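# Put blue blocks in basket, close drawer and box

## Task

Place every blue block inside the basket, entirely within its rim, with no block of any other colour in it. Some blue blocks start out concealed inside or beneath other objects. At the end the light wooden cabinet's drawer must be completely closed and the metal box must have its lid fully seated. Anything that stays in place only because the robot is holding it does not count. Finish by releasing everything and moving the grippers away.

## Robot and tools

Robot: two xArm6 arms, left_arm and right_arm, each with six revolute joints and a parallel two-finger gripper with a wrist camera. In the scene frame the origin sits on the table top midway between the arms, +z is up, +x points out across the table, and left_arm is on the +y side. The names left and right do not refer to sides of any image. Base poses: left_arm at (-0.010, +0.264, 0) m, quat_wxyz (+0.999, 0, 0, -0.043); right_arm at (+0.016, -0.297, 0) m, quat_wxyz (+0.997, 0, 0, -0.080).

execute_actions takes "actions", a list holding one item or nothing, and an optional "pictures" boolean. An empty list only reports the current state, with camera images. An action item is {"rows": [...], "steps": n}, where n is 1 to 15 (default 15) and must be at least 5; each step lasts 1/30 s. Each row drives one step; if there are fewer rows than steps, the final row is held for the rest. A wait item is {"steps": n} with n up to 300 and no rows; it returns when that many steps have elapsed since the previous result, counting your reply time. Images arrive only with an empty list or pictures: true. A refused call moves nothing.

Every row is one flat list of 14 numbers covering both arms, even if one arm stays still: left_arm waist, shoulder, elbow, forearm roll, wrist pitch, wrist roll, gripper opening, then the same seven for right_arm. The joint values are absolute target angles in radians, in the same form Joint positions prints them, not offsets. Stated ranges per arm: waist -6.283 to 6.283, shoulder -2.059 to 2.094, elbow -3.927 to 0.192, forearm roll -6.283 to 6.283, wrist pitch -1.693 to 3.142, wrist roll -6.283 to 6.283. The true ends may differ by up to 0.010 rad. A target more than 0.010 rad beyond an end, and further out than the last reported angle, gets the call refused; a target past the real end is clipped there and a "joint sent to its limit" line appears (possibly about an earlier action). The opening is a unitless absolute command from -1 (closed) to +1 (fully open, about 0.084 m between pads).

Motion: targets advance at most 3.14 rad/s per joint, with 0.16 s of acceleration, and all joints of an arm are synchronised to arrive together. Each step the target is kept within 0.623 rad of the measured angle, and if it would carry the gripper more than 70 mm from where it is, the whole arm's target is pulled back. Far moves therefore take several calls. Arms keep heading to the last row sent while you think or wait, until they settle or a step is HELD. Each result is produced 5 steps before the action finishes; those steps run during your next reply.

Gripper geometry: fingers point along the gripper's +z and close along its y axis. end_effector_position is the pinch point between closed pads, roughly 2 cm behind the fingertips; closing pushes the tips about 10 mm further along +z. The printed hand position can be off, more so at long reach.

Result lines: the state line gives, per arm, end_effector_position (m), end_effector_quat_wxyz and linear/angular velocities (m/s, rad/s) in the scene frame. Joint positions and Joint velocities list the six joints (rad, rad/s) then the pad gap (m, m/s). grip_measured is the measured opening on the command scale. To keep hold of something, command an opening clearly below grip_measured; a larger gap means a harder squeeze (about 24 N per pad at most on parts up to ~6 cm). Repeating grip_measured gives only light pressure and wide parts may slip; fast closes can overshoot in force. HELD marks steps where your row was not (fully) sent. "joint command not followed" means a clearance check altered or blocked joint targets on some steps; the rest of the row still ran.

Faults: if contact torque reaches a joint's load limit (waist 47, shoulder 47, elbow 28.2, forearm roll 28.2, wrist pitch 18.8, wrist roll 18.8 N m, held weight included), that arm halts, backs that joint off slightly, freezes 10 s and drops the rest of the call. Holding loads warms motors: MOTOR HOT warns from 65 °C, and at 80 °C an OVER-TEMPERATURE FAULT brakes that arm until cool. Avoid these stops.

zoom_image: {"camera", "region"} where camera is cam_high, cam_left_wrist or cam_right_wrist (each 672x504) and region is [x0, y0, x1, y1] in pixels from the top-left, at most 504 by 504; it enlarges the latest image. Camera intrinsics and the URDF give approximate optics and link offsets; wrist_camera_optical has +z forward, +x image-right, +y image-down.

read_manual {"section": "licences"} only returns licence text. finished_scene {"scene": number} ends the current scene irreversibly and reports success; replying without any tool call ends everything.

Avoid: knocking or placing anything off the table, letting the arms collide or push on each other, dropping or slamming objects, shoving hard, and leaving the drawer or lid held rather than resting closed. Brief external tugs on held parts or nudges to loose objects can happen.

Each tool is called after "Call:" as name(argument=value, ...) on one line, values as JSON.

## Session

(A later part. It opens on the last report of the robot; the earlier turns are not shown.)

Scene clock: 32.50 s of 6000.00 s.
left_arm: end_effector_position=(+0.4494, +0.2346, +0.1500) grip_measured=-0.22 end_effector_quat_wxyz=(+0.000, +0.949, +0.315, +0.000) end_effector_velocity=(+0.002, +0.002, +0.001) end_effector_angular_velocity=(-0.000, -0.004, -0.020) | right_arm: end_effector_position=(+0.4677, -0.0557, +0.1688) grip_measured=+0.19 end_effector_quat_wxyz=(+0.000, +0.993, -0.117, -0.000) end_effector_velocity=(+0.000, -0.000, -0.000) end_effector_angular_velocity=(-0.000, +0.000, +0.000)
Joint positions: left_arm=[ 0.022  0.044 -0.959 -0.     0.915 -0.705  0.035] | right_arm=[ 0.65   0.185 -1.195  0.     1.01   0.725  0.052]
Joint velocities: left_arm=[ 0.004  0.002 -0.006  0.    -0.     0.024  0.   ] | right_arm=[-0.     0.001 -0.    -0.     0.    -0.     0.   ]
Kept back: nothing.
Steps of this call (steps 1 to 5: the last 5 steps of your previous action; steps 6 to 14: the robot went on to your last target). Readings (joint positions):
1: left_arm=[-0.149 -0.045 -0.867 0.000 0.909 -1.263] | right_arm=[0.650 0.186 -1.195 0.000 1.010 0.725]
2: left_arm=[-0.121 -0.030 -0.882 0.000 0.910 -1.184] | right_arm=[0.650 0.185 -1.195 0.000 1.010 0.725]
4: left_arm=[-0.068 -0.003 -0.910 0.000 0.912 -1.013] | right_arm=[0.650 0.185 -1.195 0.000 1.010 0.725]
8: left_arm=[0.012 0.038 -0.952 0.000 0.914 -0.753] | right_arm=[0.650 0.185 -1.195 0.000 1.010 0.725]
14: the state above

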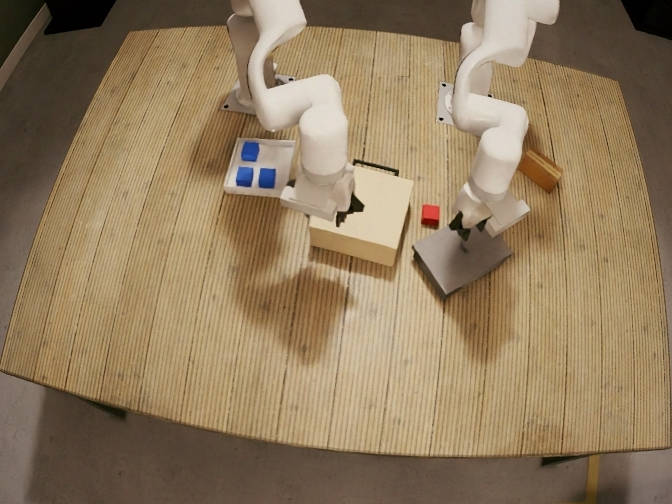

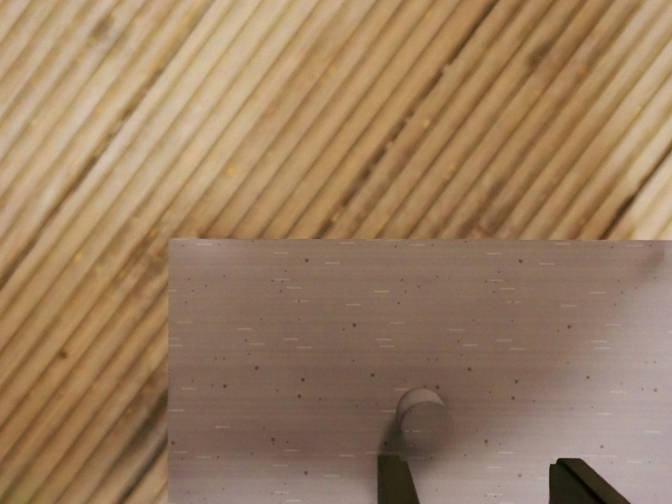

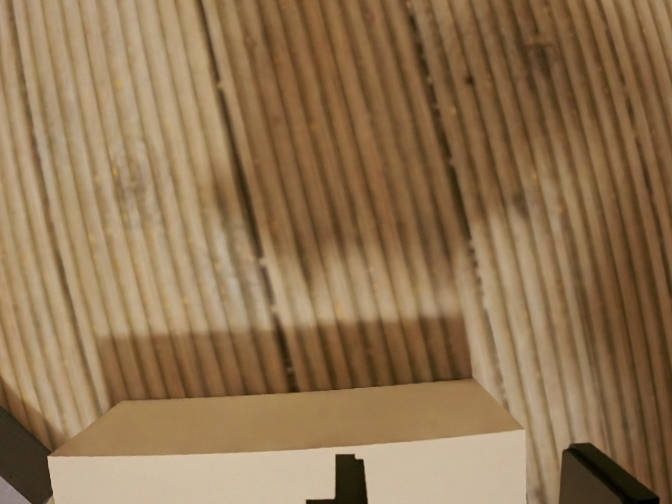

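Call:
execute_actions(actions=[{"rows":[[0.031,0.065,-0.957,0,0.892,-0.696,-0.2,0.65,0.185,-1.195,0,1.01,0.7,0.2],[0.037,0.089,-0.951,0,0.862,-0.69,-0.2,0.65,0.185,-1.195,0,1.01,0.66,0.2],[0.037,0.107,-0.94,0,0.833,-0.69,-0.2,0.65,0.185,-1.195,0,1.01,0.62,0.2],[0.037,0.125,-0.93,0,0.805,-0.69,-0.2,0.65,0.185,-1.195,0,1.01,0.58,0.2],[0.037,0.143,-0.921,0,0.778,-0.69,-0.2,0.65,0.185,-1.195,0,1.01,0.54,0.2],[0.037,0.157,-0.915,0,0.758,-0.69,-0.2,0.65,0.185,-1.195,0,1.01,0.5,0.2],[0.037,0.168,-0.911,0,0.743,-0.69,-0.2,0.65,0.185,-1.195,0,1.01,0.46,0.2],[0.037,0.177,-0.908,0,0.731,-0.69,-0.2,0.65,0.185,-1.195,0,1.01,0.42,0.2],[0.037,0.184,-0.9055,0,0.7215,-0.69,-0.25,0.65,0.185,-1.195,0,1.01,0.38,0.2],[0.037,0.189,-0.904,0,0.715,-0.69,-0.3,0.65,0.185,-1.195,0,1.01,0.34,0.2],[0.037,0.189,-0.904,0,0.715,-0.69,-0.35,0.65,0.185,-1.195,0,1.01,0.3,0.2],[0.037,0.189,-0.904,0,0.715,-0.69,-0.42,0.65,0.185,-1.195,0,1.01,0.26,0.2],[0.037,0.189,-0.904,0,0.715,-0.69,-0.5,0.65,0.185,-1.195,0,1.01,0.25,0.2],[0.037,0.189,-0.904,0,0.715,-0.69,-0.57,0.65,0.185,-1.195,0,1.01,0.25,0.2],[0.037,0.189,-0.904,0,0.715,-0.69,-0.65,0.65,0.185,-1.195,0,1.01,0.25,0.2]],"steps":15}])

Call:
execute_actions(actions=[{"rows":[[0.037,0.189,-0.904,0,0.715,-0.69,-0.75,0.65,0.185,-1.195,0,1.01,0.25,0.2],[0.037,0.189,-0.904,0,0.715,-0.69,-0.87,0.65,0.185,-1.195,0,1.01,0.25,0.2],[0.037,0.189,-0.904,0,0.715,-0.69,-1,0.65,0.185,-1.195,0,1.01,0.25,0.2]],"steps":10}], pictures=true)

Scene clock: 33.57 s of 6000.00 s.
left_arm: end_effector_position=(+0.4518, +0.2413, +0.0854) grip_measured=-0.27 end_effector_quat_wxyz=(-0.001, +0.949, +0.315, -0.004) end_effector_velocity=(-0.005, -0.001, -0.164) end_effector_angular_velocity=(+0.001, +0.012, -0.005) | right_arm: end_effector_position=(+0.4677, -0.0557, +0.1688) grip_measured=+0.19 end_effector_quat_wxyz=(+0.000, +1.000, +0.008, +0.000) end_effector_velocity=(+0.000, +0.000, -0.000) end_effector_angular_velocity=(+0.000, -0.000, +1.168)
Joint positions: left_arm=[ 0.037  0.17  -0.909  0.     0.748 -0.69   0.032] | right_arm=[ 0.65   0.185 -1.195 -0.     1.01   0.473  0.052]
Joint velocities: left_arm=[-0.002  0.327  0.127  0.001 -0.442  0.002 -0.063] | right_arm=[ 0.     0.     0.    -0.    -0.001 -1.168 -0.   ]
Steps of this call (steps 1 to 22: the robot went on to your last target; steps 23 to 32: the first 10 steps of this action). Readings (joint positions):
23: left_arm=[0.024 0.045 -0.960 -0.000 0.915 -0.703] | right_arm=[0.650 0.185 -1.195 0.000 1.010 0.725]
24: left_arm=[0.025 0.048 -0.960 -0.000 0.910 -0.702] | right_arm=[0.650 0.185 -1.195 0.000 1.010 0.720]
26: left_arm=[0.032 0.070 -0.957 -0.000 0.879 -0.695] | right_arm=[0.650 0.185 -1.195 0.000 1.010 0.684]
30: left_arm=[0.037 0.142 -0.921 0.000 0.784 -0.690] | right_arm=[0.650 0.185 -1.195 -0.000 1.010 0.551]
32: the state above

Scene clock: 33.90 s of 6000.00 s.
left_arm: end_effector_position=(+0.4543, +0.2412, +0.0775) grip_measured=-0.61 end_effector_quat_wxyz=(+0.000, +0.949, +0.315, +0.000) end_effector_velocity=(-0.001, +0.000, -0.002) end_effector_angular_velocity=(+0.000, +0.003, -0.000) | right_arm: end_effector_position=(+0.4677, -0.0557, +0.1688) grip_measured=+0.19 end_effector_quat_wxyz=(+0.000, +0.993, +0.119, +0.000) end_effector_velocity=(+0.000, -0.000, -0.000) end_effector_angular_velocity=(-0.000, -0.000, +0.032)
Joint positions: left_arm=[ 0.037  0.188 -0.904  0.     0.715 -0.69   0.017] | right_arm=[ 0.65   0.185 -1.195  0.     1.01   0.252  0.052]
Joint velocities: left_arm=[ 0.     0.002  0.003  0.    -0.002  0.     0.   ] | right_arm=[ 0.     0.     0.    -0.    -0.    -0.032  0.   ]
Steps of this call (steps 1 to 5: the last 5 steps of your previous action; steps 6 to 10: the first 5 steps of this action). Readings (joint positions):
6: left_arm=[0.037 0.188 -0.905 -0.000 0.716 -0.690] | right_arm=[0.650 0.185 -1.195 -0.000 1.010 0.271]
7: left_arm=[0.037 0.188 -0.905 -0.000 0.716 -0.690] | right_arm=[0.650 0.185 -1.195 -0.000 1.010 0.261]
9: left_arm=[0.037 0.188 -0.904 -0.000 0.715 -0.690] | right_arm=[0.650 0.185 -1.195 -0.000 1.010 0.254]
10: the state above

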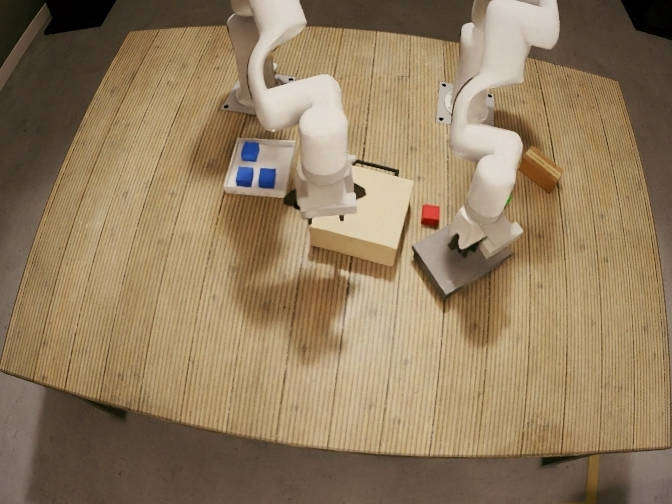

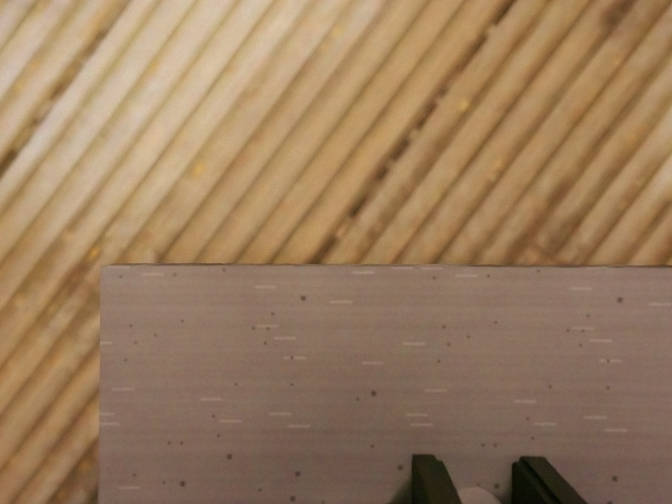

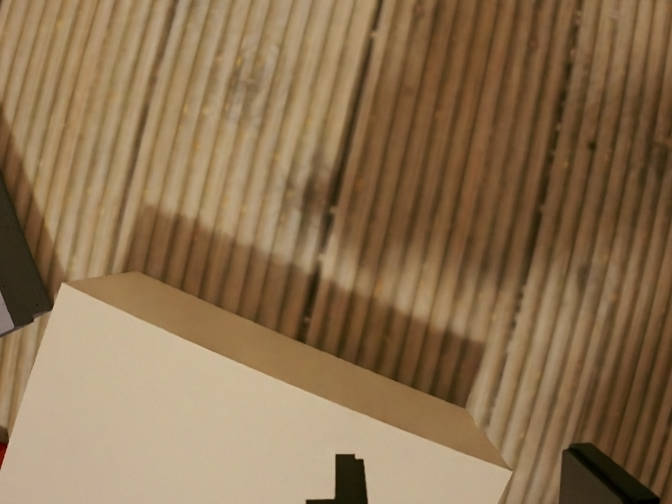

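Call:
execute_actions(actions=[{"rows":[[0.037,0.184,-0.9055,0,0.7215,-0.69,-1,0.65,0.185,-1.195,0,1.01,0.25,0.2],[0.037,0.177,-0.908,0,0.731,-0.69,-1,0.65,0.185,-1.195,0,1.01,0.25,0.2],[0.037,0.168,-0.911,0,0.743,-0.69,-1,0.65,0.185,-1.195,0,1.01,0.25,0.2],[0.037,0.157,-0.915,0,0.758,-0.69,-1,0.65,0.185,-1.195,0,1.01,0.25,0.2],[0.037,0.143,-0.921,0,0.778,-0.69,-1,0.65,0.185,-1.195,0,1.01,0.25,0.2],[0.037,0.125,-0.93,0,0.805,-0.69,-1,0.65,0.185,-1.195,0,1.01,0.25,0.2],[0.04,0.107,-0.94,0,0.833,-0.687,-1,0.65,0.185,-1.195,0,1.01,0.25,0.2],[0.05,0.096,-0.946,0,0.85,-0.677,-1,0.65,0.185,-1.195,0,1.01,0.25,0.2],[0.067,0.089,-0.951,0,0.862,-0.66,-1,0.65,0.185,-1.195,0,1.01,0.25,0.2],[0.09,0.089,-0.951,0,0.862,-0.637,-1,0.65,0.185,-1.195,0,1.01,0.25,0.2],[0.117,0.089,-0.951,0,0.862,-0.61,-1,0.65,0.185,-1.195,0,1.01,0.25,0.2],[0.147,0.089,-0.951,0,0.862,-0.58,-1,0.66,0.195,-1.21,0,1.015,0.25,0.2],[0.177,0.089,-0.951,0,0.862,-0.55,-1,0.675,0.21,-1.232,0,1.022,0.25,0.2],[0.207,0.089,-0.951,0,0.862,-0.52,-1,0.69,0.226,-1.255,0,1.029,0.25,0.2],[0.237,0.089,-0.951,0,0.862,-0.49,-1,0.71,0.247,-1.285,0,1.038,0.25,0.2]],"steps":15}])

Call:
execute_actions(actions=[{"rows":[[0.27,0.089,-0.951,0,0.862,-0.457,-1,0.73,0.267,-1.315,0,1.048,0.24,0.2],[0.303,0.089,-0.951,0,0.862,-0.424,-1,0.75,0.288,-1.345,0,1.057,0.24,0.2],[0.336,0.089,-0.951,0,0.862,-0.391,-1,0.77,0.308,-1.375,0,1.067,0.24,0.2],[0.369,0.089,-0.951,0,0.862,-0.358,-1,0.79,0.329,-1.405,0,1.076,0.24,0.2],[0.402,0.089,-0.951,0,0.862,-0.325,-1,0.81,0.35,-1.435,0,1.085,0.24,0.2],[0.435,0.089,-0.951,0,0.862,-0.292,-1,0.83,0.37,-1.465,0,1.095,0.23,0.2],[0.468,0.089,-0.951,0,0.862,-0.259,-1,0.85,0.391,-1.495,0,1.104,0.23,0.2],[0.501,0.089,-0.951,0,0.862,-0.226,-1,0.87,0.411,-1.525,0,1.114,0.23,0.2],[0.534,0.089,-0.951,0,0.862,-0.193,-1,0.89,0.432,-1.555,0,1.123,0.23,0.2],[0.567,0.089,-0.951,0,0.862,-0.16,-1,0.91,0.453,-1.586,0,1.133,0.23,0.2],[0.6,0.089,-0.951,0,0.862,-0.127,-1,0.93,0.473,-1.616,0,1.143,0.225,0.2],[0.633,0.089,-0.951,0,0.862,-0.094,-1,0.95,0.494,-1.646,0,1.152,0.225,0.2],[0.666,0.089,-0.951,0,0.862,-0.061,-1,0.97,0.514,-1.676,0,1.162,0.222,0.2],[0.696,0.089,-0.951,0,0.862,-0.031,-1,0.99,0.535,-1.706,0,1.171,0.222,0.2],[0.722,0.089,-0.951,0,0.862,-0.005,-1,1.008,0.553,-1.733,0,1.18,0.222,0.2]],"steps":15}])

Call:
execute_actions(actions=[{"rows":[[0.742,0.089,-0.951,0,0.862,0.015,-1,1.023,0.569,-1.756,0,1.187,0.222,0.2],[0.757,0.089,-0.951,0,0.862,0.03,-1,1.023,0.569,-1.756,0,1.187,0.222,0.2],[0.767,0.089,-0.951,0,0.862,0.04,-1,1.023,0.569,-1.756,0,1.187,0.222,0.2]],"steps":13}], pictures=true)

Scene clock: 35.10 s of 6000.00 s.
left_arm: end_effector_position=(+0.4547, +0.2447, +0.1182) grip_measured=-0.61 end_effector_quat_wxyz=(+0.000, +0.949, +0.314, +0.000) end_effector_velocity=(+0.036, +0.123, +0.243) end_effector_angular_velocity=(-0.007, -0.118, -0.036) | right_arm: end_effector_position=(+0.4677, -0.0557, +0.1688) grip_measured=+0.19 end_effector_quat_wxyz=(+0.000, +0.993, +0.120, +0.000) end_effector_velocity=(+0.000, +0.000, +0.000) end_effector_angular_velocity=(+0.000, -0.001, +0.000)
Joint positions: left_arm=[ 0.045  0.11  -0.939 -0.     0.828 -0.68   0.017] | right_arm=[ 0.65   0.185 -1.195 -0.     1.01   0.25   0.052]
Joint velocities: left_arm=[ 0.267 -0.407 -0.249 -0.003  0.537  0.305  0.   ] | right_arm=[ 0.    -0.    -0.    -0.    -0.001 -0.    -0.   ]
Steps of this call (steps 1 to 5: the last 5 steps of your previous action; steps 6 to 15: the robot went on to your last target; steps 16 to 26: nothing new was sent; steps 27 to 36: the first 10 steps of this action). Readings (joint positions):
27: left_arm=[0.037 0.189 -0.904 -0.000 0.715 -0.690] | right_arm=[0.650 0.185 -1.195 -0.000 1.010 0.250]
28: left_arm=[0.037 0.188 -0.904 0.000 0.717 -0.690] | right_arm=[0.650 0.185 -1.195 -0.000 1.010 0.250]
30: left_arm=[0.037 0.181 -0.905 0.000 0.729 -0.690] | right_arm=[0.650 0.185 -1.195 0.000 1.010 0.250]
34: left_arm=[0.037 0.140 -0.923 0.000 0.787 -0.690] | right_arm=[0.650 0.185 -1.195 -0.000 1.010 0.250]
36: the state above

Scene clock: 35.60 s of 6000.00 s.
left_arm: end_effector_position=(+0.4221, +0.4346, +0.1298) grip_measured=-0.61 end_effector_quat_wxyz=(+0.000, +0.949, +0.316, -0.000) end_effector_velocity=(-0.168, +0.425, +0.000) end_effector_angular_velocity=(+0.000, -0.001, +0.001) | right_arm: end_effector_position=(+0.4592, +0.0675, +0.1733) grip_measured=+0.19 end_effector_quat_wxyz=(-0.000, +0.974, +0.226, +0.000) end_effector_velocity=(-0.084, +0.373, -0.002) end_effector_angular_velocity=(-0.002, +0.002, +0.635)
Joint positions: left_arm=[ 0.462  0.089 -0.951  0.     0.862 -0.266  0.017] | right_arm=[ 0.848  0.388 -1.491  0.     1.103  0.232  0.052]
Joint velocities: left_arm=[ 0.982 -0.002  0.001  0.001  0.     0.981 -0.   ] | right_arm=[ 0.595  0.613 -0.892  0.     0.282 -0.04   0.   ]
Steps of this call (steps 1 to 5: the last 5 steps of your previous action; steps 6 to 15: the first 10 steps of this action). Readings (joint positions):
6: left_arm=[0.176 0.090 -0.950 0.000 0.861 -0.551] | right_arm=[0.678 0.215 -1.239 -0.000 1.025 0.250]
7: left_arm=[0.205 0.090 -0.950 0.000 0.862 -0.522] | right_arm=[0.693 0.230 -1.262 -0.000 1.031 0.249]
9: left_arm=[0.267 0.090 -0.950 0.000 0.862 -0.461] | right_arm=[0.729 0.267 -1.315 -0.000 1.048 0.244]
13: left_arm=[0.396 0.090 -0.951 0.000 0.862 -0.332] | right_arm=[0.808 0.347 -1.432 0.000 1.084 0.237]
15: the state above

Scene clock: 36.03 s of 6000.00 s.
left_arm: end_effector_position=(+0.3513, +0.5558, +0.1299) grip_measured=-0.61 end_effector_quat_wxyz=(+0.000, +0.949, +0.316, -0.000) end_effector_velocity=(-0.001, +0.001, -0.000) end_effector_angular_velocity=(-0.001, -0.002, -0.047) | right_arm: end_effector_position=(+0.4198, +0.1741, +0.1697) grip_measured=+0.19 end_effector_quat_wxyz=(+0.000, +0.949, +0.314, -0.000) end_effector_velocity=(+0.018, -0.004, +0.014) end_effector_angular_velocity=(+0.017, -0.020, -0.023)
Joint positions: left_arm=[ 0.765  0.089 -0.951  0.     0.862  0.037  0.017] | right_arm=[ 1.022  0.568 -1.754 -0.     1.187  0.222  0.052]
Joint velocities: left_arm=[ 0.004  0.001 -0.    -0.003 -0.001  0.053  0.   ] | right_arm=[-0.025 -0.001 -0.032 -0.004  0.007 -0.     0.   ]
Steps of this call (steps 1 to 5: the last 5 steps of your previous action; steps 6 to 13: the first 8 steps of this action). Readings (joint positions):
6: left_arm=[0.658 0.089 -0.951 0.000 0.862 -0.070] | right_arm=[0.967 0.511 -1.671 0.000 1.160 0.224]
7: left_arm=[0.688 0.089 -0.951 0.000 0.862 -0.041] | right_arm=[0.986 0.531 -1.700 0.000 1.169 0.223]
9: left_arm=[0.737 0.089 -0.951 0.000 0.862 0.007] | right_arm=[1.016 0.559 -1.739 0.000 1.181 0.222]
13: the state above

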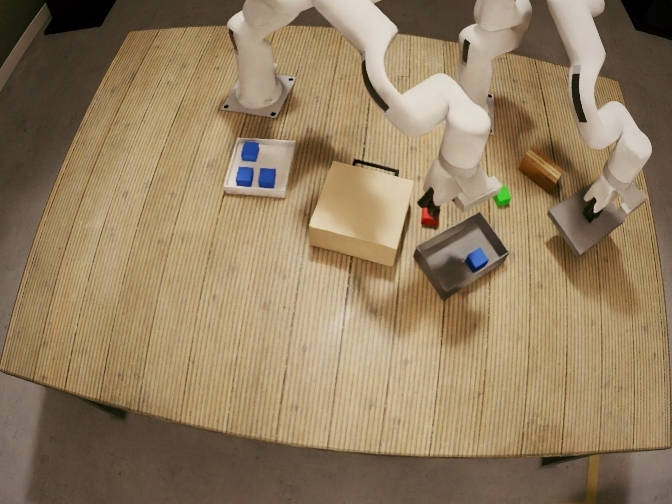

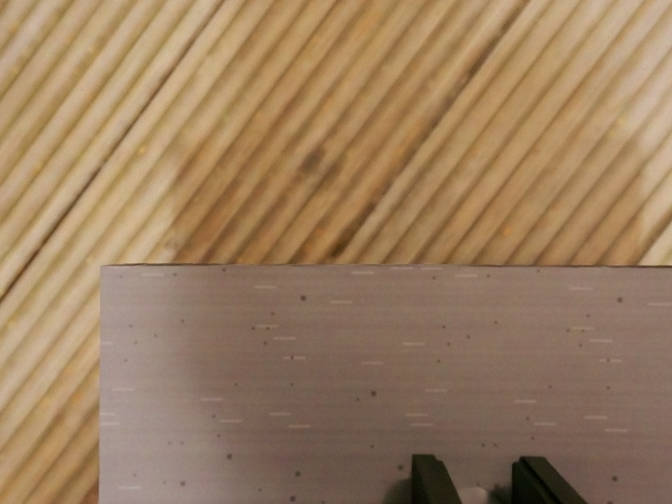

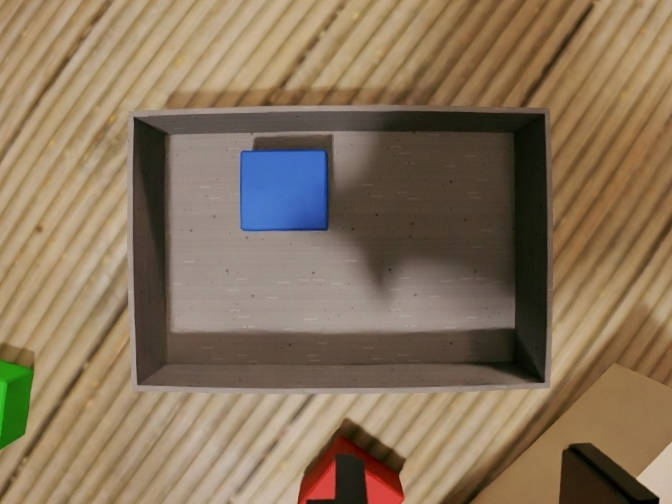

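Call:
execute_actions(actions=[{"rows":[[0.767,0.089,-0.951,0,0.862,0.04,-1,1.027,0.6,-1.79,0,1.177,0.226,0.25],[0.767,0.089,-0.951,0,0.862,0.04,-1,1.032,0.64,-1.835,0,1.164,0.231,0.25],[0.767,0.089,-0.951,0,0.862,0.04,-1,1.037,0.68,-1.88,0,1.152,0.236,0.25],[0.767,0.089,-0.951,0,0.862,0.04,-1,1.042,0.72,-1.923,0,1.139,0.241,0.25],[0.767,0.089,-0.951,0,0.862,0.04,-1,1.047,0.76,-1.966,0,1.126,0.246,0.25],[0.767,0.089,-0.951,0,0.862,0.04,-1,1.052,0.8,-2.01,0,1.114,0.251,0.25],[0.767,0.089,-0.951,0,0.862,0.04,-1,1.057,0.84,-2.053,0,1.101,0.256,0.25],[0.767,0.089,-0.951,0,0.862,0.04,-1,1.062,0.88,-2.096,0,1.088,0.261,0.25],[0.767,0.089,-0.951,0,0.862,0.04,-1,1.066,0.915,-2.133,0,1.077,0.265,0.25],[0.767,0.089,-0.951,0,0.862,0.04,-1,1.068,0.938,-2.158,0,1.07,0.267,0.25]],"steps":13}])

Call:
execute_actions(actions=[{"steps":10}], pictures=true)

Scene clock: 37.00 s of 6000.00 s.
left_arm: end_effector_position=(+0.3508, +0.5567, +0.1300) grip_measured=-0.61 end_effector_quat_wxyz=(+0.000, +0.949, +0.315, +0.000) end_effector_velocity=(-0.000, -0.000, -0.000) end_effector_angular_velocity=(+0.000, +0.001, -0.000) | right_arm: end_effector_position=(+0.4430, +0.2255, +0.1449) grip_measured=+0.24 end_effector_quat_wxyz=(-0.020, +0.948, +0.315, +0.032) end_effector_velocity=(+0.111, +0.295, -0.226) end_effector_angular_velocity=(+0.306, -0.235, +0.008)
Joint positions: left_arm=[ 0.767  0.089 -0.951 -0.     0.862  0.04   0.017] | right_arm=[ 1.045  0.746 -1.952  0.     1.13   0.244  0.054]
Joint velocities: left_arm=[-0.    -0.     0.     0.001  0.    -0.001 -0.   ] | right_arm=[ 0.149  1.176 -1.208  0.001 -0.354  0.141 -0.   ]
Steps of this call (steps 1 to 5: the last 5 steps of your previous action; steps 6 to 15: the robot went on to your last target; steps 16 to 21: nothing new was sent; steps 22 to 29: the first 8 steps of this action). Readings (joint positions):
22: left_arm=[0.767 0.089 -0.951 -0.000 0.862 0.040] | right_arm=[1.023 0.569 -1.756 -0.000 1.187 0.222]
23: left_arm=[0.767 0.089 -0.951 -0.000 0.862 0.040] | right_arm=[1.023 0.573 -1.761 -0.000 1.186 0.223]
25: left_arm=[0.767 0.089 -0.951 -0.000 0.862 0.040] | right_arm=[1.027 0.607 -1.804 -0.000 1.174 0.227]
29: the state above

Scene clock: 37.33 s of 6000.00 s.
left_arm: end_effector_position=(+0.3508, +0.5567, +0.1300) grip_measured=-0.61 end_effector_quat_wxyz=(+0.000, +0.949, +0.315, +0.000) end_effector_velocity=(+0.000, -0.001, -0.000) end_effector_angular_velocity=(-0.001, +0.000, -0.001) | right_arm: end_effector_position=(+0.4603, +0.2721, +0.1107) grip_measured=+0.24 end_effector_quat_wxyz=(-0.042, +0.946, +0.314, +0.063) end_effector_velocity=(+0.023, +0.021, +0.064) end_effector_angular_velocity=(+0.101, -0.079, -0.009)
Joint positions: left_arm=[ 0.767  0.089 -0.951 -0.     0.862  0.04   0.017] | right_arm=[ 1.068  0.936 -2.157 -0.     1.07   0.267  0.054]
Joint velocities: left_arm=[-0.001 -0.     0.    -0.001  0.    -0.    -0.   ] | right_arm=[-0.007 -0.04  -0.073 -0.    -0.015  0.002  0.   ]
Kept back: nothing.
Steps of this call (steps 1 to 5: the last 5 steps of your previous action; steps 6 to 10: the robot went on to your last target). Readings (joint positions):
1: left_arm=[0.767 0.089 -0.951 -0.000 0.862 0.040] | right_arm=[1.050 0.785 -1.993 0.000 1.118 0.249]
2: left_arm=[0.767 0.089 -0.951 -0.000 0.862 0.040] | right_arm=[1.055 0.825 -2.034 0.000 1.106 0.254]
4: left_arm=[0.767 0.089 -0.951 0.000 0.862 0.040] | right_arm=[1.064 0.896 -2.108 0.000 1.084 0.262]
8: left_arm=[0.767 0.089 -0.951 -0.000 0.862 0.040] | right_arm=[1.068 0.938 -2.150 0.000 1.072 0.267]
10: the state above

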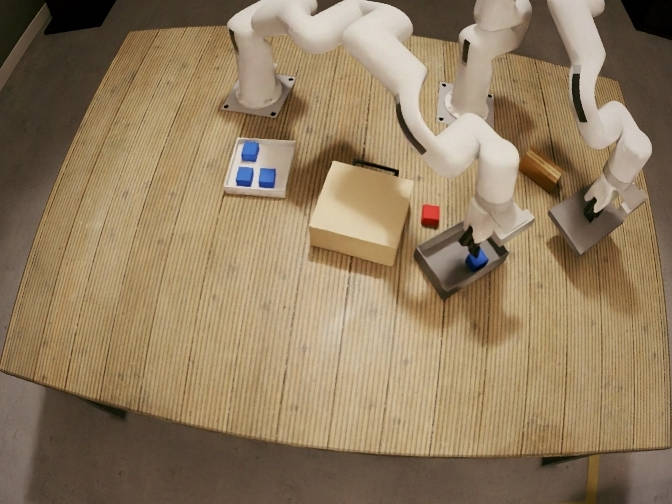

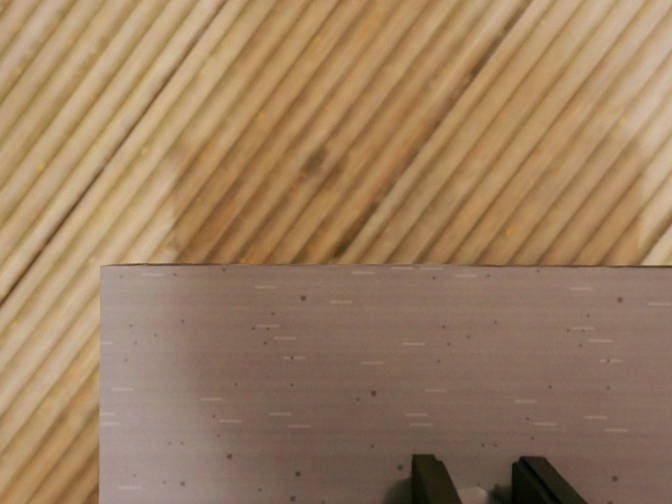

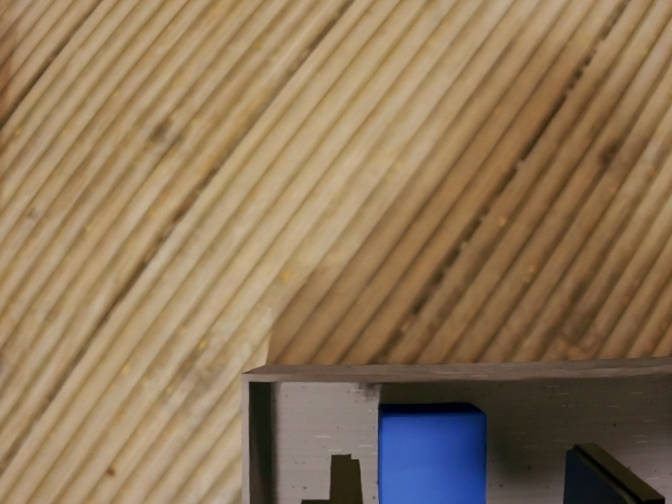

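Call:
execute_actions(actions=[{"rows":[[0.767,0.089,-0.951,0,0.862,0.04,-1,1.07,0.945,-2.149,0,1.054,0.269,0.25],[0.767,0.089,-0.951,0,0.862,0.04,-1,1.071,0.953,-2.14,0,1.037,0.27,0.25],[0.767,0.089,-0.951,0,0.862,0.04,-1,1.071,0.961,-2.131,0,1.02,0.27,0.25],[0.767,0.089,-0.951,0,0.862,0.04,-1,1.071,0.97,-2.123,0,1.003,0.27,0.25],[0.767,0.089,-0.951,0,0.862,0.04,-1,1.071,0.9795,-2.116,0,0.9865,0.27,0.25],[0.767,0.089,-0.951,0,0.862,0.04,-1,1.071,0.989,-2.112,0,0.973,0.27,0.25],[0.767,0.089,-0.951,0,0.862,0.04,-1,1.071,0.998,-2.109,0,0.961,0.27,0.25],[0.767,0.089,-0.951,0,0.862,0.04,-1,1.071,1.006,-2.1065,0,0.9505,0.27,0.25],[0.767,0.089,-0.951,0,0.862,0.04,-1,1.071,1.013,-2.105,0,0.942,0.27,0.25],[0.767,0.089,-0.951,0,0.862,0.04,-1,1.071,1.019,-2.104,0,0.935,0.27,0.25],[0.767,0.089,-0.951,0,0.862,0.04,-1,1.071,1.023,-2.103,0,0.93,0.27,0.25],[0.767,0.089,-0.951,0,0.862,0.04,-1,1.071,1.026,-2.1025,0,0.9265,0.27,0.2],[0.767,0.089,-0.951,0,0.862,0.04,-1,1.071,1.026,-2.1025,0,0.9265,0.27,0.12],[0.767,0.089,-0.951,0,0.862,0.04,-1,1.071,1.026,-2.1025,0,0.9265,0.27,0.04],[0.767,0.089,-0.951,0,0.862,0.04,-1,1.071,1.026,-2.1025,0,0.9265,0.27,-0.04]],"steps":15}])

Call:
execute_actions(actions=[{"rows":[[0.767,0.089,-0.951,0,0.862,0.04,-1,1.071,1.026,-2.1025,0,0.9265,0.27,-0.11],[0.767,0.089,-0.951,0,0.862,0.04,-1,1.071,1.026,-2.1025,0,0.9265,0.27,-0.18],[0.767,0.089,-0.951,0,0.862,0.04,-1,1.071,1.026,-2.1025,0,0.9265,0.27,-0.28],[0.767,0.089,-0.951,0,0.862,0.04,-1,1.071,1.026,-2.1025,0,0.9265,0.27,-0.42],[0.767,0.089,-0.951,0,0.862,0.04,-1,1.071,1.026,-2.1025,0,0.9265,0.27,-0.6],[0.767,0.089,-0.951,0,0.862,0.04,-1,1.071,1.026,-2.1025,0,0.9265,0.27,-0.6],[0.767,0.089,-0.951,0,0.862,0.04,-1,1.071,1.026,-2.1025,0,0.9265,0.27,-0.6],[0.767,0.089,-0.951,0,0.862,0.04,-1,1.071,1.019,-2.104,0,0.935,0.27,-0.6],[0.767,0.089,-0.951,0,0.862,0.04,-1,1.071,1.006,-2.1065,0,0.9505,0.27,-0.6],[0.767,0.089,-0.951,0,0.862,0.04,-1,1.071,0.993,-2.11,0,0.967,0.27,-0.6],[0.767,0.089,-0.951,0,0.862,0.04,-1,1.071,0.9795,-2.116,0,0.9865,0.27,-0.6],[0.767,0.089,-0.951,0,0.862,0.04,-1,1.071,0.965,-2.122,0,1.007,0.27,-0.6],[0.767,0.089,-0.951,0,0.862,0.04,-1,1.071,0.948,-2.128,0,1.03,0.27,-0.6],[0.767,0.089,-0.951,0,0.862,0.04,-1,1.071,0.93,-2.13,0,1.05,0.27,-0.6],[0.767,0.089,-0.951,0,0.862,0.04,-1,1.071,0.915,-2.13,0,1.065,0.27,-0.6]],"steps":15}])

Call:
execute_actions(actions=[{"rows":[[0.767,0.089,-0.951,0,0.862,0.04,-1,1.066,0.89,-2.11,0,1.07,0.27,-0.6],[0.767,0.089,-0.951,0,0.862,0.04,-1,1.06,0.85,-2.07,0,1.07,0.27,-0.6],[0.767,0.089,-0.951,0,0.862,0.04,-1,1.05,0.8,-2.02,0,1.07,0.27,-0.6],[0.767,0.089,-0.951,0,0.862,0.04,-1,1.04,0.75,-1.965,0,1.065,0.27,-0.6],[0.767,0.089,-0.951,0,0.862,0.04,-1,1.03,0.7,-1.91,0,1.06,0.27,-0.6],[0.767,0.089,-0.951,0,0.862,0.04,-1,1.02,0.65,-1.85,0,1.05,0.27,-0.6],[0.767,0.089,-0.951,0,0.862,0.04,-1,1.01,0.6,-1.79,0,1.04,0.27,-0.6],[0.767,0.089,-0.951,0,0.862,0.04,-1,1.0,0.55,-1.725,0,1.025,0.27,-0.6],[0.767,0.089,-0.951,0,0.862,0.04,-1,0.99,0.5,-1.66,0,1.01,0.27,-0.6],[0.767,0.089,-0.951,0,0.862,0.04,-1,0.98,0.45,-1.59,0,0.99,0.27,-0.6]],"steps":10}], pictures=true)

Scene clock: 38.80 s of 6000.00 s.
left_arm: end_effector_position=(+0.3508, +0.5567, +0.1300) grip_measured=-0.61 end_effector_quat_wxyz=(+0.000, +0.949, +0.315, +0.000) end_effector_velocity=(+0.000, -0.000, +0.000) end_effector_angular_velocity=(-0.000, -0.000, -0.000) | right_arm: end_effector_position=(+0.4574, +0.2723, +0.0520) grip_measured=+0.24 end_effector_quat_wxyz=(-0.040, +0.947, +0.314, +0.059) end_effector_velocity=(-0.005, -0.009, -0.196) end_effector_angular_velocity=(-0.026, +0.021, -0.003)
Joint positions: left_arm=[ 0.767  0.089 -0.951  0.     0.862  0.04   0.017] | right_arm=[ 1.071  1.002 -2.106  0.     0.961  0.27   0.054]
Joint velocities: left_arm=[-0.001 -0.    -0.    -0.     0.    -0.001 -0.   ] | right_arm=[-0.002  0.261  0.097  0.001 -0.324  0.001  0.   ]
Steps of this call (steps 1 to 30: the robot went on to your last target; steps 31 to 34: nothing new was sent; steps 35 to 44: the first 10 steps of this action). Readings (joint positions):
35: left_arm=[0.767 0.089 -0.951 -0.000 0.862 0.040] | right_arm=[1.068 0.938 -2.158 -0.000 1.070 0.267]
36: left_arm=[0.767 0.089 -0.951 0.000 0.862 0.040] | right_arm=[1.068 0.939 -2.157 -0.000 1.066 0.267]
38: left_arm=[0.767 0.089 -0.951 -0.000 0.862 0.040] | right_arm=[1.070 0.946 -2.148 -0.000 1.045 0.269]
42: left_arm=[0.767 0.089 -0.951 0.000 0.862 0.040] | right_arm=[1.071 0.983 -2.116 0.000 0.986 0.270]
44: the state above

Scene clock: 39.30 s of 6000.00 s.
left_arm: end_effector_position=(+0.3508, +0.5567, +0.1300) grip_measured=-0.61 end_effector_quat_wxyz=(+0.000, +0.949, +0.315, +0.000) end_effector_velocity=(-0.000, +0.000, +0.000) end_effector_angular_velocity=(-0.000, -0.001, +0.002) | right_arm: end_effector_position=(+0.4578, +0.2729, +0.0398) grip_measured=-0.13 end_effector_quat_wxyz=(-0.041, +0.947, +0.314, +0.061) end_effector_velocity=(-0.018, -0.024, +0.075) end_effector_angular_velocity=(-0.090, +0.069, +0.000)
Joint positions: left_arm=[ 0.767  0.089 -0.951  0.     0.862  0.04   0.017] | right_arm=[ 1.071  1.021 -2.102  0.     0.936  0.27   0.038]
Joint velocities: left_arm=[ 0.001  0.    -0.    -0.001 -0.001 -0.    -0.   ] | right_arm=[-0.    -0.152  0.013 -0.001  0.252  0.    -0.   ]
Steps of this call (steps 1 to 5: the last 5 steps of your previous action; steps 6 to 15: the first 10 steps of this action). Readings (joint positions):
6: left_arm=[0.767 0.089 -0.951 0.000 0.862 0.040] | right_arm=[1.071 1.026 -2.102 0.000 0.928 0.270]
7: left_arm=[0.767 0.089 -0.951 -0.000 0.862 0.040] | right_arm=[1.071 1.026 -2.103 -0.000 0.927 0.270]
9: left_arm=[0.767 0.089 -0.951 -0.000 0.862 0.040] | right_arm=[1.071 1.025 -2.104 -0.000 0.927 0.270]
13: left_arm=[0.767 0.089 -0.951 -0.000 0.862 0.040] | right_arm=[1.071 1.025 -2.103 -0.000 0.927 0.270]
15: the state above

Scene clock: 39.63 s of 6000.00 s.
left_arm: end_effector_position=(+0.3508, +0.5567, +0.1300) grip_measured=-0.61 end_effector_quat_wxyz=(+0.000, +0.949, +0.315, +0.000) end_effector_velocity=(+0.000, -0.000, -0.000) end_effector_angular_velocity=(-0.001, -0.000, +0.001) | right_arm: end_effector_position=(+0.4576, +0.2599, +0.1348) grip_measured=-0.13 end_effector_quat_wxyz=(-0.043, +0.948, +0.309, +0.065) end_effector_velocity=(-0.004, -0.234, +0.222) end_effector_angular_velocity=(-0.095, +0.077, -0.200)
Joint positions: left_arm=[ 0.767  0.089 -0.951  0.     0.862  0.04   0.017] | right_arm=[ 1.06   0.844 -2.065  0.     1.065  0.27   0.038]
Joint velocities: left_arm=[-0.     0.     0.    -0.001 -0.    -0.001  0.   ] | right_arm=[-0.2   -1.035  1.094  0.001  0.064 -0.    -0.   ]
Steps of this call (steps 1 to 5: the last 5 steps of your previous action; steps 6 to 10: the first 5 steps of this action). Readings (joint positions):
6: left_arm=[0.767 0.089 -0.951 -0.000 0.862 0.040] | right_arm=[1.071 0.945 -2.127 -0.000 1.030 0.270]
7: left_arm=[0.767 0.089 -0.951 0.000 0.862 0.040] | right_arm=[1.071 0.926 -2.128 -0.000 1.046 0.270]
9: left_arm=[0.767 0.089 -0.951 -0.000 0.862 0.040] | right_arm=[1.066 0.877 -2.098 0.000 1.062 0.270]
10: the state above

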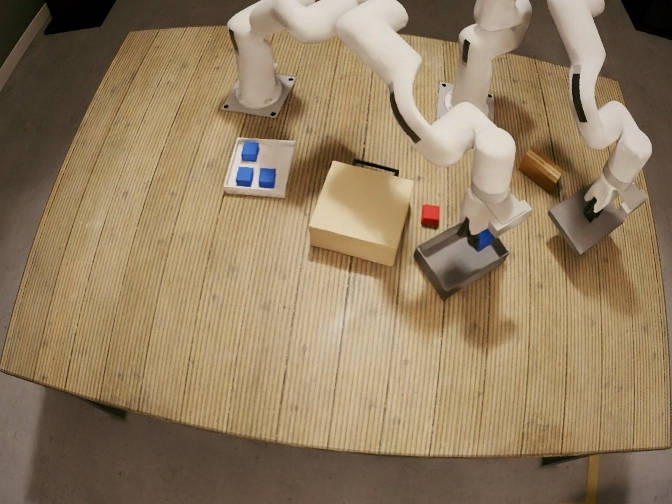

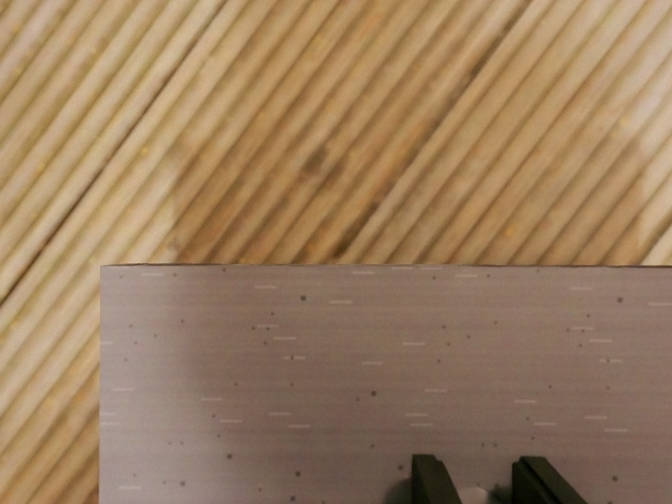

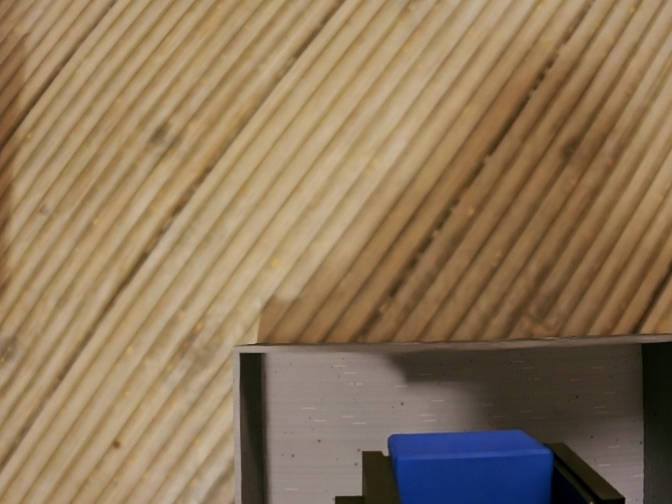

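Call:
execute_actions(actions=[{"rows":[[0.765,0.089,-0.951,0,0.862,0.038,-1,0.97,0.42,-1.555,0,0.985,0.272,-0.6],[0.76,0.089,-0.951,0,0.862,0.033,-1,0.955,0.377,-1.506,0,0.979,0.275,-0.6],[0.75,0.089,-0.951,0,0.862,0.023,-1,0.938,0.327,-1.448,0,0.971,0.279,-0.6],[0.735,0.089,-0.951,0,0.862,0.008,-1,0.921,0.277,-1.39,0,0.963,0.282,-0.6],[0.715,0.089,-0.951,0,0.862,-0.012,-1,0.904,0.227,-1.332,0,0.955,0.286,-0.6],[0.69,0.089,-0.951,0,0.862,-0.037,-1,0.886,0.177,-1.275,0,0.948,0.289,-0.6],[0.66,0.089,-0.951,0,0.862,-0.067,-1,0.869,0.127,-1.217,0,0.94,0.293,-0.6],[0.63,0.089,-0.951,0,0.862,-0.097,-1,0.852,0.077,-1.159,0,0.932,0.296,-0.6],[0.6,0.089,-0.951,0,0.862,-0.127,-1,0.835,0.027,-1.101,0,0.924,0.3,-0.6],[0.57,0.089,-0.951,0,0.862,-0.157,-1,0.818,-0.023,-1.044,0,0.917,0.303,-0.6],[0.54,0.089,-0.951,0,0.862,-0.187,-1,0.801,-0.073,-0.986,0,0.909,0.307,-0.6],[0.51,0.089,-0.951,0,0.862,-0.217,-1,0.784,-0.123,-0.928,0,0.901,0.31,-0.6],[0.48,0.089,-0.951,0,0.862,-0.247,-1,0.766,-0.173,-0.87,0,0.893,0.314,-0.6],[0.45,0.089,-0.951,0,0.862,-0.277,-1,0.749,-0.223,-0.812,0,0.885,0.317,-0.6],[0.42,0.089,-0.951,0,0.862,-0.307,-1,0.732,-0.273,-0.755,0,0.878,0.32,-0.6]],"steps":15}])

Call:
execute_actions(actions=[{"rows":[[0.39,0.089,-0.951,0,0.862,-0.337,-1,0.715,-0.323,-0.697,0,0.87,0.324,-0.6],[0.36,0.089,-0.951,0,0.862,-0.367,-1,0.698,-0.373,-0.639,0,0.862,0.327,-0.6],[0.33,0.089,-0.951,0,0.862,-0.397,-1,0.681,-0.423,-0.581,0,0.854,0.331,-0.6],[0.3,0.089,-0.951,0,0.862,-0.427,-1,0.664,-0.473,-0.524,0,0.847,0.334,-0.6],[0.27,0.089,-0.951,0,0.862,-0.457,-1,0.646,-0.523,-0.466,0,0.839,0.338,-0.6],[0.24,0.089,-0.951,0,0.862,-0.487,-1,0.629,-0.573,-0.408,0,0.831,0.341,-0.6],[0.21,0.089,-0.951,0,0.862,-0.517,-1,0.612,-0.623,-0.35,0,0.823,0.345,-0.6],[0.18,0.089,-0.951,0,0.862,-0.547,-1,0.595,-0.673,-0.293,0,0.816,0.348,-0.6],[0.15,0.089,-0.951,0,0.862,-0.577,-1,0.578,-0.723,-0.235,0,0.808,0.352,-0.6],[0.12,0.095,-0.947,0,0.852,-0.607,-1,0.561,-0.773,-0.177,0,0.8,0.355,-0.6],[0.095,0.101,-0.943,0,0.842,-0.632,-1,0.546,-0.815,-0.128,0,0.793,0.358,-0.6],[0.073,0.107,-0.94,0,0.833,-0.654,-1,0.534,-0.85,-0.088,0,0.788,0.361,-0.6],[0.056,0.113,-0.937,0,0.824,-0.671,-1,0.527,-0.872,-0.063,0,0.785,0.362,-0.6],[0.044,0.119,-0.933,0,0.814,-0.683,-1,0.523,-0.883,-0.05,0,0.783,0.363,-0.6],[0.037,0.125,-0.93,0,0.805,-0.69,-1,0.523,-0.883,-0.05,0,0.783,0.363,-0.6]],"steps":15}])

Call:
execute_actions(actions=[{"steps":14}], pictures=true)

Scene clock: 40.70 s of 6000.00 s.
left_arm: end_effector_position=(+0.3803, +0.5161, +0.1301) grip_measured=-0.61 end_effector_quat_wxyz=(-0.000, +0.949, +0.316, +0.000) end_effector_velocity=(+0.207, -0.320, +0.000) end_effector_angular_velocity=(-0.000, -0.001, -0.029) | right_arm: end_effector_position=(+0.4314, +0.0684, +0.2159) grip_measured=-0.13 end_effector_quat_wxyz=(-0.037, +0.974, +0.213, +0.068) end_effector_velocity=(-0.115, -0.437, +0.070) end_effector_angular_velocity=(+0.022, -0.004, -0.548)
Joint positions: left_arm=[ 0.659  0.089 -0.951  0.     0.862 -0.069  0.017] | right_arm=[ 0.881  0.163 -1.263 -0.     0.946  0.29   0.038]
Joint velocities: left_arm=[-0.819  0.    -0.    -0.001 -0.001 -0.789  0.   ] | right_arm=[-0.457 -1.333  1.52  -0.001 -0.205  0.093 -0.   ]
Steps of this call (steps 1 to 5: the last 5 steps of your previous action; steps 6 to 22: the robot went on to your last target; steps 23 to 32: the first 10 steps of this action). Readings (joint positions):
23: left_arm=[0.767 0.089 -0.951 0.000 0.862 0.040] | right_arm=[0.980 0.451 -1.590 0.000 0.990 0.270]
24: left_arm=[0.767 0.089 -0.951 0.000 0.862 0.039] | right_arm=[0.979 0.447 -1.586 0.000 0.989 0.270]
26: left_arm=[0.761 0.089 -0.951 0.000 0.862 0.033] | right_arm=[0.968 0.412 -1.541 0.000 0.983 0.273]
30: left_arm=[0.708 0.089 -0.951 0.000 0.862 -0.021] | right_arm=[0.912 0.254 -1.364 -0.000 0.959 0.284]
32: the state above

Scene clock: 41.20 s of 6000.00 s.
left_arm: end_effector_position=(+0.4507, +0.3236, +0.1300) grip_measured=-0.61 end_effector_quat_wxyz=(+0.000, +0.949, +0.315, +0.000) end_effector_velocity=(+0.054, -0.413, +0.000) end_effector_angular_velocity=(+0.001, -0.001, -0.001) | right_arm: end_effector_position=(+0.3275, -0.1278, +0.1838) grip_measured=-0.13 end_effector_quat_wxyz=(-0.030, +0.994, +0.080, +0.069) end_effector_velocity=(-0.265, -0.324, -0.183) end_effector_angular_velocity=(+0.010, +0.011, -0.538)
Joint positions: left_arm=[ 0.215  0.089 -0.951 -0.     0.862 -0.512  0.017] | right_arm=[ 0.657 -0.493 -0.501  0.     0.844  0.336  0.038]
Joint velocities: left_arm=[-0.896 -0.    -0.     0.001 -0.001 -0.895  0.   ] | right_arm=[-0.447 -1.308  1.513  0.    -0.2    0.092 -0.   ]
Steps of this call (steps 1 to 5: the last 5 steps of your previous action; steps 6 to 15: the first 10 steps of this action). Readings (joint positions):
6: left_arm=[0.483 0.089 -0.951 -0.000 0.862 -0.243] | right_arm=[0.791 -0.100 -0.957 -0.000 0.905 0.308]
7: left_arm=[0.453 0.089 -0.951 -0.000 0.862 -0.272] | right_arm=[0.776 -0.143 -0.906 -0.000 0.898 0.311]
9: left_arm=[0.394 0.089 -0.951 -0.000 0.862 -0.332] | right_arm=[0.746 -0.231 -0.804 -0.000 0.884 0.317]
13: left_arm=[0.274 0.089 -0.951 -0.000 0.862 -0.452] | right_arm=[0.687 -0.406 -0.602 -0.000 0.857 0.330]
15: the state above

Scene clock: 41.67 s of 6000.00 s.
left_arm: end_effector_position=(+0.4546, +0.2422, +0.1102) grip_measured=-0.61 end_effector_quat_wxyz=(+0.000, +0.949, +0.316, +0.001) end_effector_velocity=(+0.002, -0.003, +0.002) end_effector_angular_velocity=(+0.001, -0.007, -0.003) | right_arm: end_effector_position=(+0.2491, -0.2079, +0.1114) grip_measured=-0.13 end_effector_quat_wxyz=(-0.027, +0.997, +0.000, +0.071) end_effector_velocity=(+0.008, +0.002, +0.008) end_effector_angular_velocity=(+0.013, -0.033, -0.007)
Joint positions: left_arm=[ 0.039  0.124 -0.931  0.     0.805 -0.69   0.017] | right_arm=[ 0.524 -0.881 -0.055 -0.     0.783  0.363  0.038]
Joint velocities: left_arm=[-0.007 -0.002 -0.001  0.002 -0.004 -0.005 -0.   ] | right_arm=[-0.005 -0.018 -0.006  0.    -0.012  0.002 -0.   ]
Kept back: nothing.
Steps of this call (steps 1 to 5: the last 5 steps of your previous action; steps 6 to 14: the robot went on to your last target). Readings (joint positions):
1: left_arm=[0.185 0.089 -0.951 -0.000 0.861 -0.542] | right_arm=[0.642 -0.537 -0.450 0.000 0.837 0.339]
2: left_arm=[0.155 0.091 -0.950 -0.000 0.858 -0.572] | right_arm=[0.627 -0.580 -0.400 0.000 0.830 0.342]
4: left_arm=[0.100 0.100 -0.945 -0.000 0.841 -0.625] | right_arm=[0.597 -0.668 -0.299 0.000 0.816 0.348]
8: left_arm=[0.042 0.124 -0.929 -0.000 0.811 -0.682] | right_arm=[0.540 -0.832 -0.107 0.000 0.792 0.359]
14: the state above

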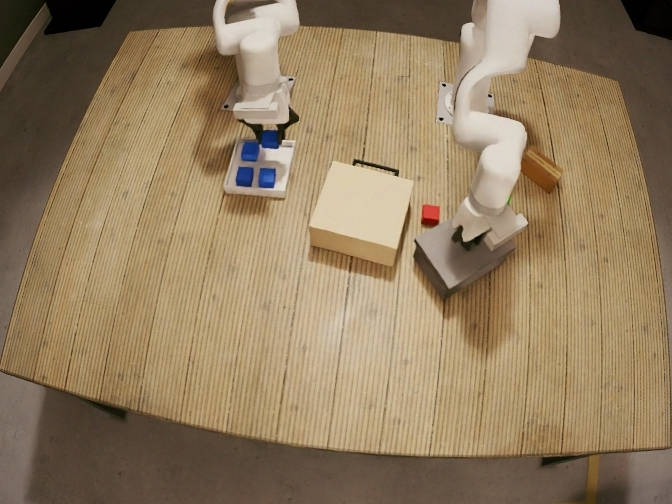

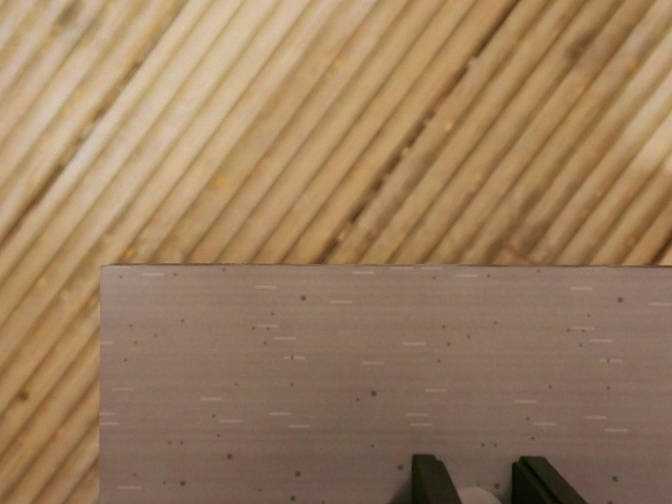

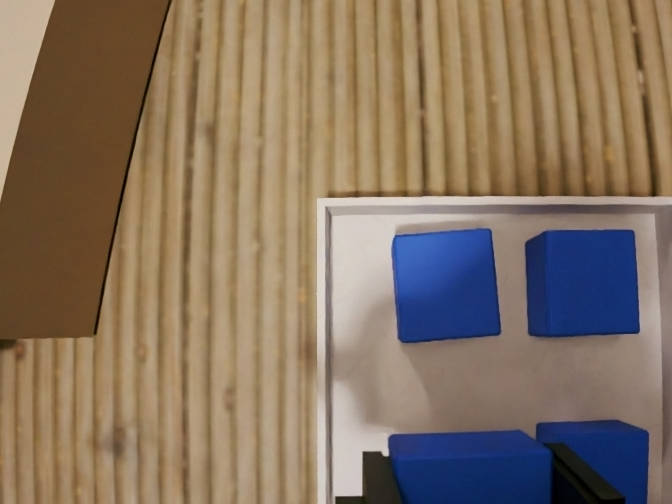

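Call:
execute_actions(actions=[{"rows":[[0.037,0.132,-0.9265,0,0.7945,-0.69,-1,0.523,-0.86,-0.039,0,0.749,0.363,-0.6],[0.037,0.138,-0.9235,0,0.7855,-0.69,-1,0.523,-0.83,-0.026,0,0.706,0.363,-0.6],[0.037,0.143,-0.921,0,0.778,-0.69,-1,0.523,-0.795,-0.014,0,0.659,0.363,-0.6],[0.037,0.148,-0.919,0,0.771,-0.69,-1,0.523,-0.757,-0.003,0,0.61,0.363,-0.6],[0.037,0.153,-0.917,0,0.764,-0.69,-1,0.523,-0.717,0.007,0,0.56,0.363,-0.6],[0.037,0.157,-0.915,0,0.758,-0.69,-1,0.523,-0.68,0.013,0,0.517,0.363,-0.6],[0.037,0.161,-0.9135,0,0.7525,-0.69,-1,0.523,-0.645,0.017,0,0.478,0.363,-0.6],[0.037,0.165,-0.912,0,0.747,-0.69,-1,0.523,-0.615,0.021,0,0.444,0.363,-0.6],[0.037,0.169,-0.9105,0,0.7415,-0.69,-1,0.523,-0.59,0.023,0,0.417,0.363,-0.6],[0.037,0.173,-0.909,0,0.736,-0.69,-1,0.523,-0.57,0.025,0,0.395,0.363,-0.6],[0.037,0.177,-0.908,0,0.731,-0.69,-1,0.523,-0.555,0.026,0,0.379,0.363,-0.6],[0.037,0.181,-0.9065,0,0.7255,-0.69,-1,0.523,-0.543,0.0265,0,0.3665,0.363,-0.6],[0.037,0.184,-0.9055,0,0.7215,-0.69,-1,0.523,-0.533,0.027,0,0.356,0.363,-0.6],[0.037,0.187,-0.9045,0,0.7175,-0.69,-1,0.523,-0.533,0.027,0,0.356,0.363,-0.6],[0.037,0.189,-0.904,0,0.715,-0.69,-1,0.523,-0.533,0.027,0,0.356,0.363,-0.6]],"steps":15}])

Call:
execute_actions(actions=[{"rows":[[0.037,0.189,-0.904,0,0.715,-0.69,-1,0.523,-0.533,0.027,0,0.356,0.363,-0.6],[0.037,0.189,-0.904,0,0.715,-0.69,-1,0.523,-0.533,0.027,0,0.356,0.363,-0.4],[0.037,0.189,-0.904,0,0.715,-0.69,-1,0.523,-0.533,0.027,0,0.356,0.363,-0.15],[0.037,0.189,-0.904,0,0.715,-0.69,-1,0.523,-0.533,0.027,0,0.356,0.363,-0.05],[0.037,0.189,-0.904,0,0.715,-0.69,-1,0.523,-0.533,0.027,0,0.356,0.363,0.03]],"steps":11}], pictures=true)

Scene clock: 42.50 s of 6000.00 s.
left_arm: end_effector_position=(+0.4536, +0.2413, +0.0894) grip_measured=-0.61 end_effector_quat_wxyz=(-0.000, +0.949, +0.315, -0.001) end_effector_velocity=(+0.005, -0.001, -0.055) end_effector_angular_velocity=(-0.001, -0.018, -0.001) | right_arm: end_effector_position=(+0.2471, -0.2089, +0.0599) grip_measured=-0.13 end_effector_quat_wxyz=(-0.026, +0.997, -0.000, +0.068) end_effector_velocity=(-0.008, -0.003, -0.181) end_effector_angular_velocity=(-0.008, +0.020, -0.000)
Joint positions: left_arm=[ 0.037  0.163 -0.912  0.     0.751 -0.69   0.017] | right_arm=[ 0.523 -0.661  0.015  0.     0.5    0.363  0.038]
Joint velocities: left_arm=[-0.001  0.117  0.039 -0.    -0.173  0.    -0.   ] | right_arm=[-0.001  1.013  0.153 -0.    -1.144 -0.    -0.   ]
Steps of this call (steps 1 to 15: the robot went on to your last target; steps 16 to 25: the first 10 steps of this action). Readings (joint positions):
16: left_arm=[0.037 0.125 -0.930 0.000 0.805 -0.690] | right_arm=[0.523 -0.883 -0.050 -0.000 0.783 0.363]
17: left_arm=[0.037 0.126 -0.930 -0.000 0.802 -0.690] | right_arm=[0.523 -0.880 -0.049 -0.000 0.777 0.363]
19: left_arm=[0.037 0.134 -0.926 -0.000 0.789 -0.690] | right_arm=[0.523 -0.853 -0.039 -0.000 0.736 0.363]
23: left_arm=[0.037 0.155 -0.916 0.000 0.763 -0.690] | right_arm=[0.523 -0.732 0.001 0.000 0.582 0.363]
25: the state above

Scene clock: 42.87 s of 6000.00 s.
left_arm: end_effector_position=(+0.4543, +0.2412, +0.0774) grip_measured=-0.61 end_effector_quat_wxyz=(+0.000, +0.949, +0.315, +0.000) end_effector_velocity=(-0.000, -0.000, -0.002) end_effector_angular_velocity=(-0.000, +0.000, -0.001) | right_arm: end_effector_position=(+0.2481, -0.2085, +0.0404) grip_measured=+0.00 end_effector_quat_wxyz=(-0.027, +0.997, -0.000, +0.071) end_effector_velocity=(-0.016, -0.006, -0.014) end_effector_angular_velocity=(-0.015, +0.038, +0.001)
Joint positions: left_arm=[ 0.037  0.189 -0.904  0.     0.715 -0.69   0.017] | right_arm=[ 0.523 -0.534  0.026 -0.     0.357  0.363  0.044]
Joint velocities: left_arm=[-0.001  0.003  0.002 -0.    -0.005  0.     0.   ] | right_arm=[-0.     0.014  0.031 -0.001 -0.004 -0.     0.033]
Steps of this call (steps 1 to 5: the last 5 steps of your previous action; steps 6 to 11: the first 6 steps of this action). Readings (joint positions):
6: left_arm=[0.037 0.185 -0.905 0.000 0.721 -0.690] | right_arm=[0.523 -0.540 0.026 -0.000 0.365 0.363]
7: left_arm=[0.037 0.187 -0.904 0.000 0.718 -0.690] | right_arm=[0.523 -0.537 0.025 -0.000 0.361 0.363]
9: left_arm=[0.037 0.188 -0.904 0.000 0.716 -0.690] | right_arm=[0.523 -0.535 0.025 -0.000 0.358 0.363]
11: the state above

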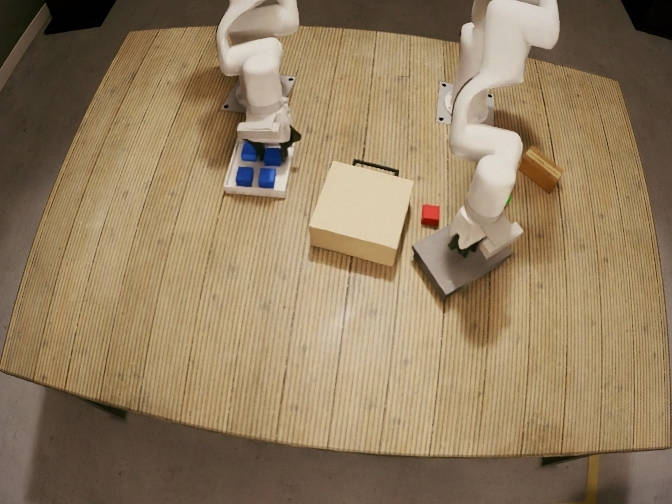

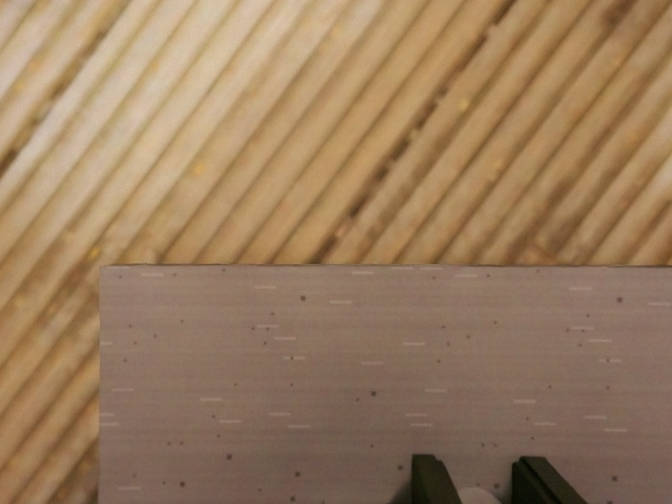

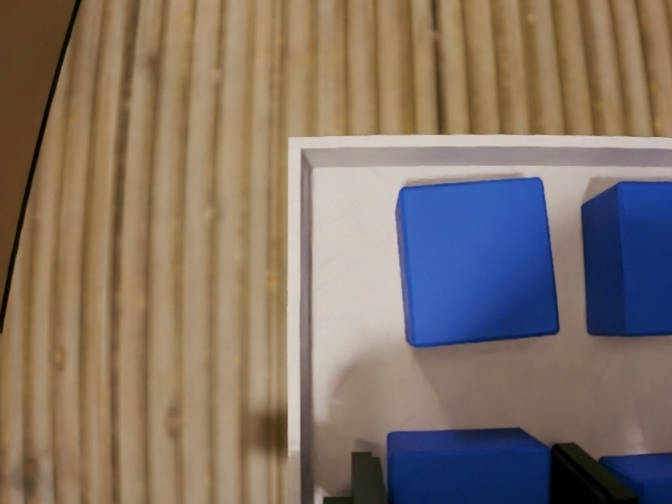

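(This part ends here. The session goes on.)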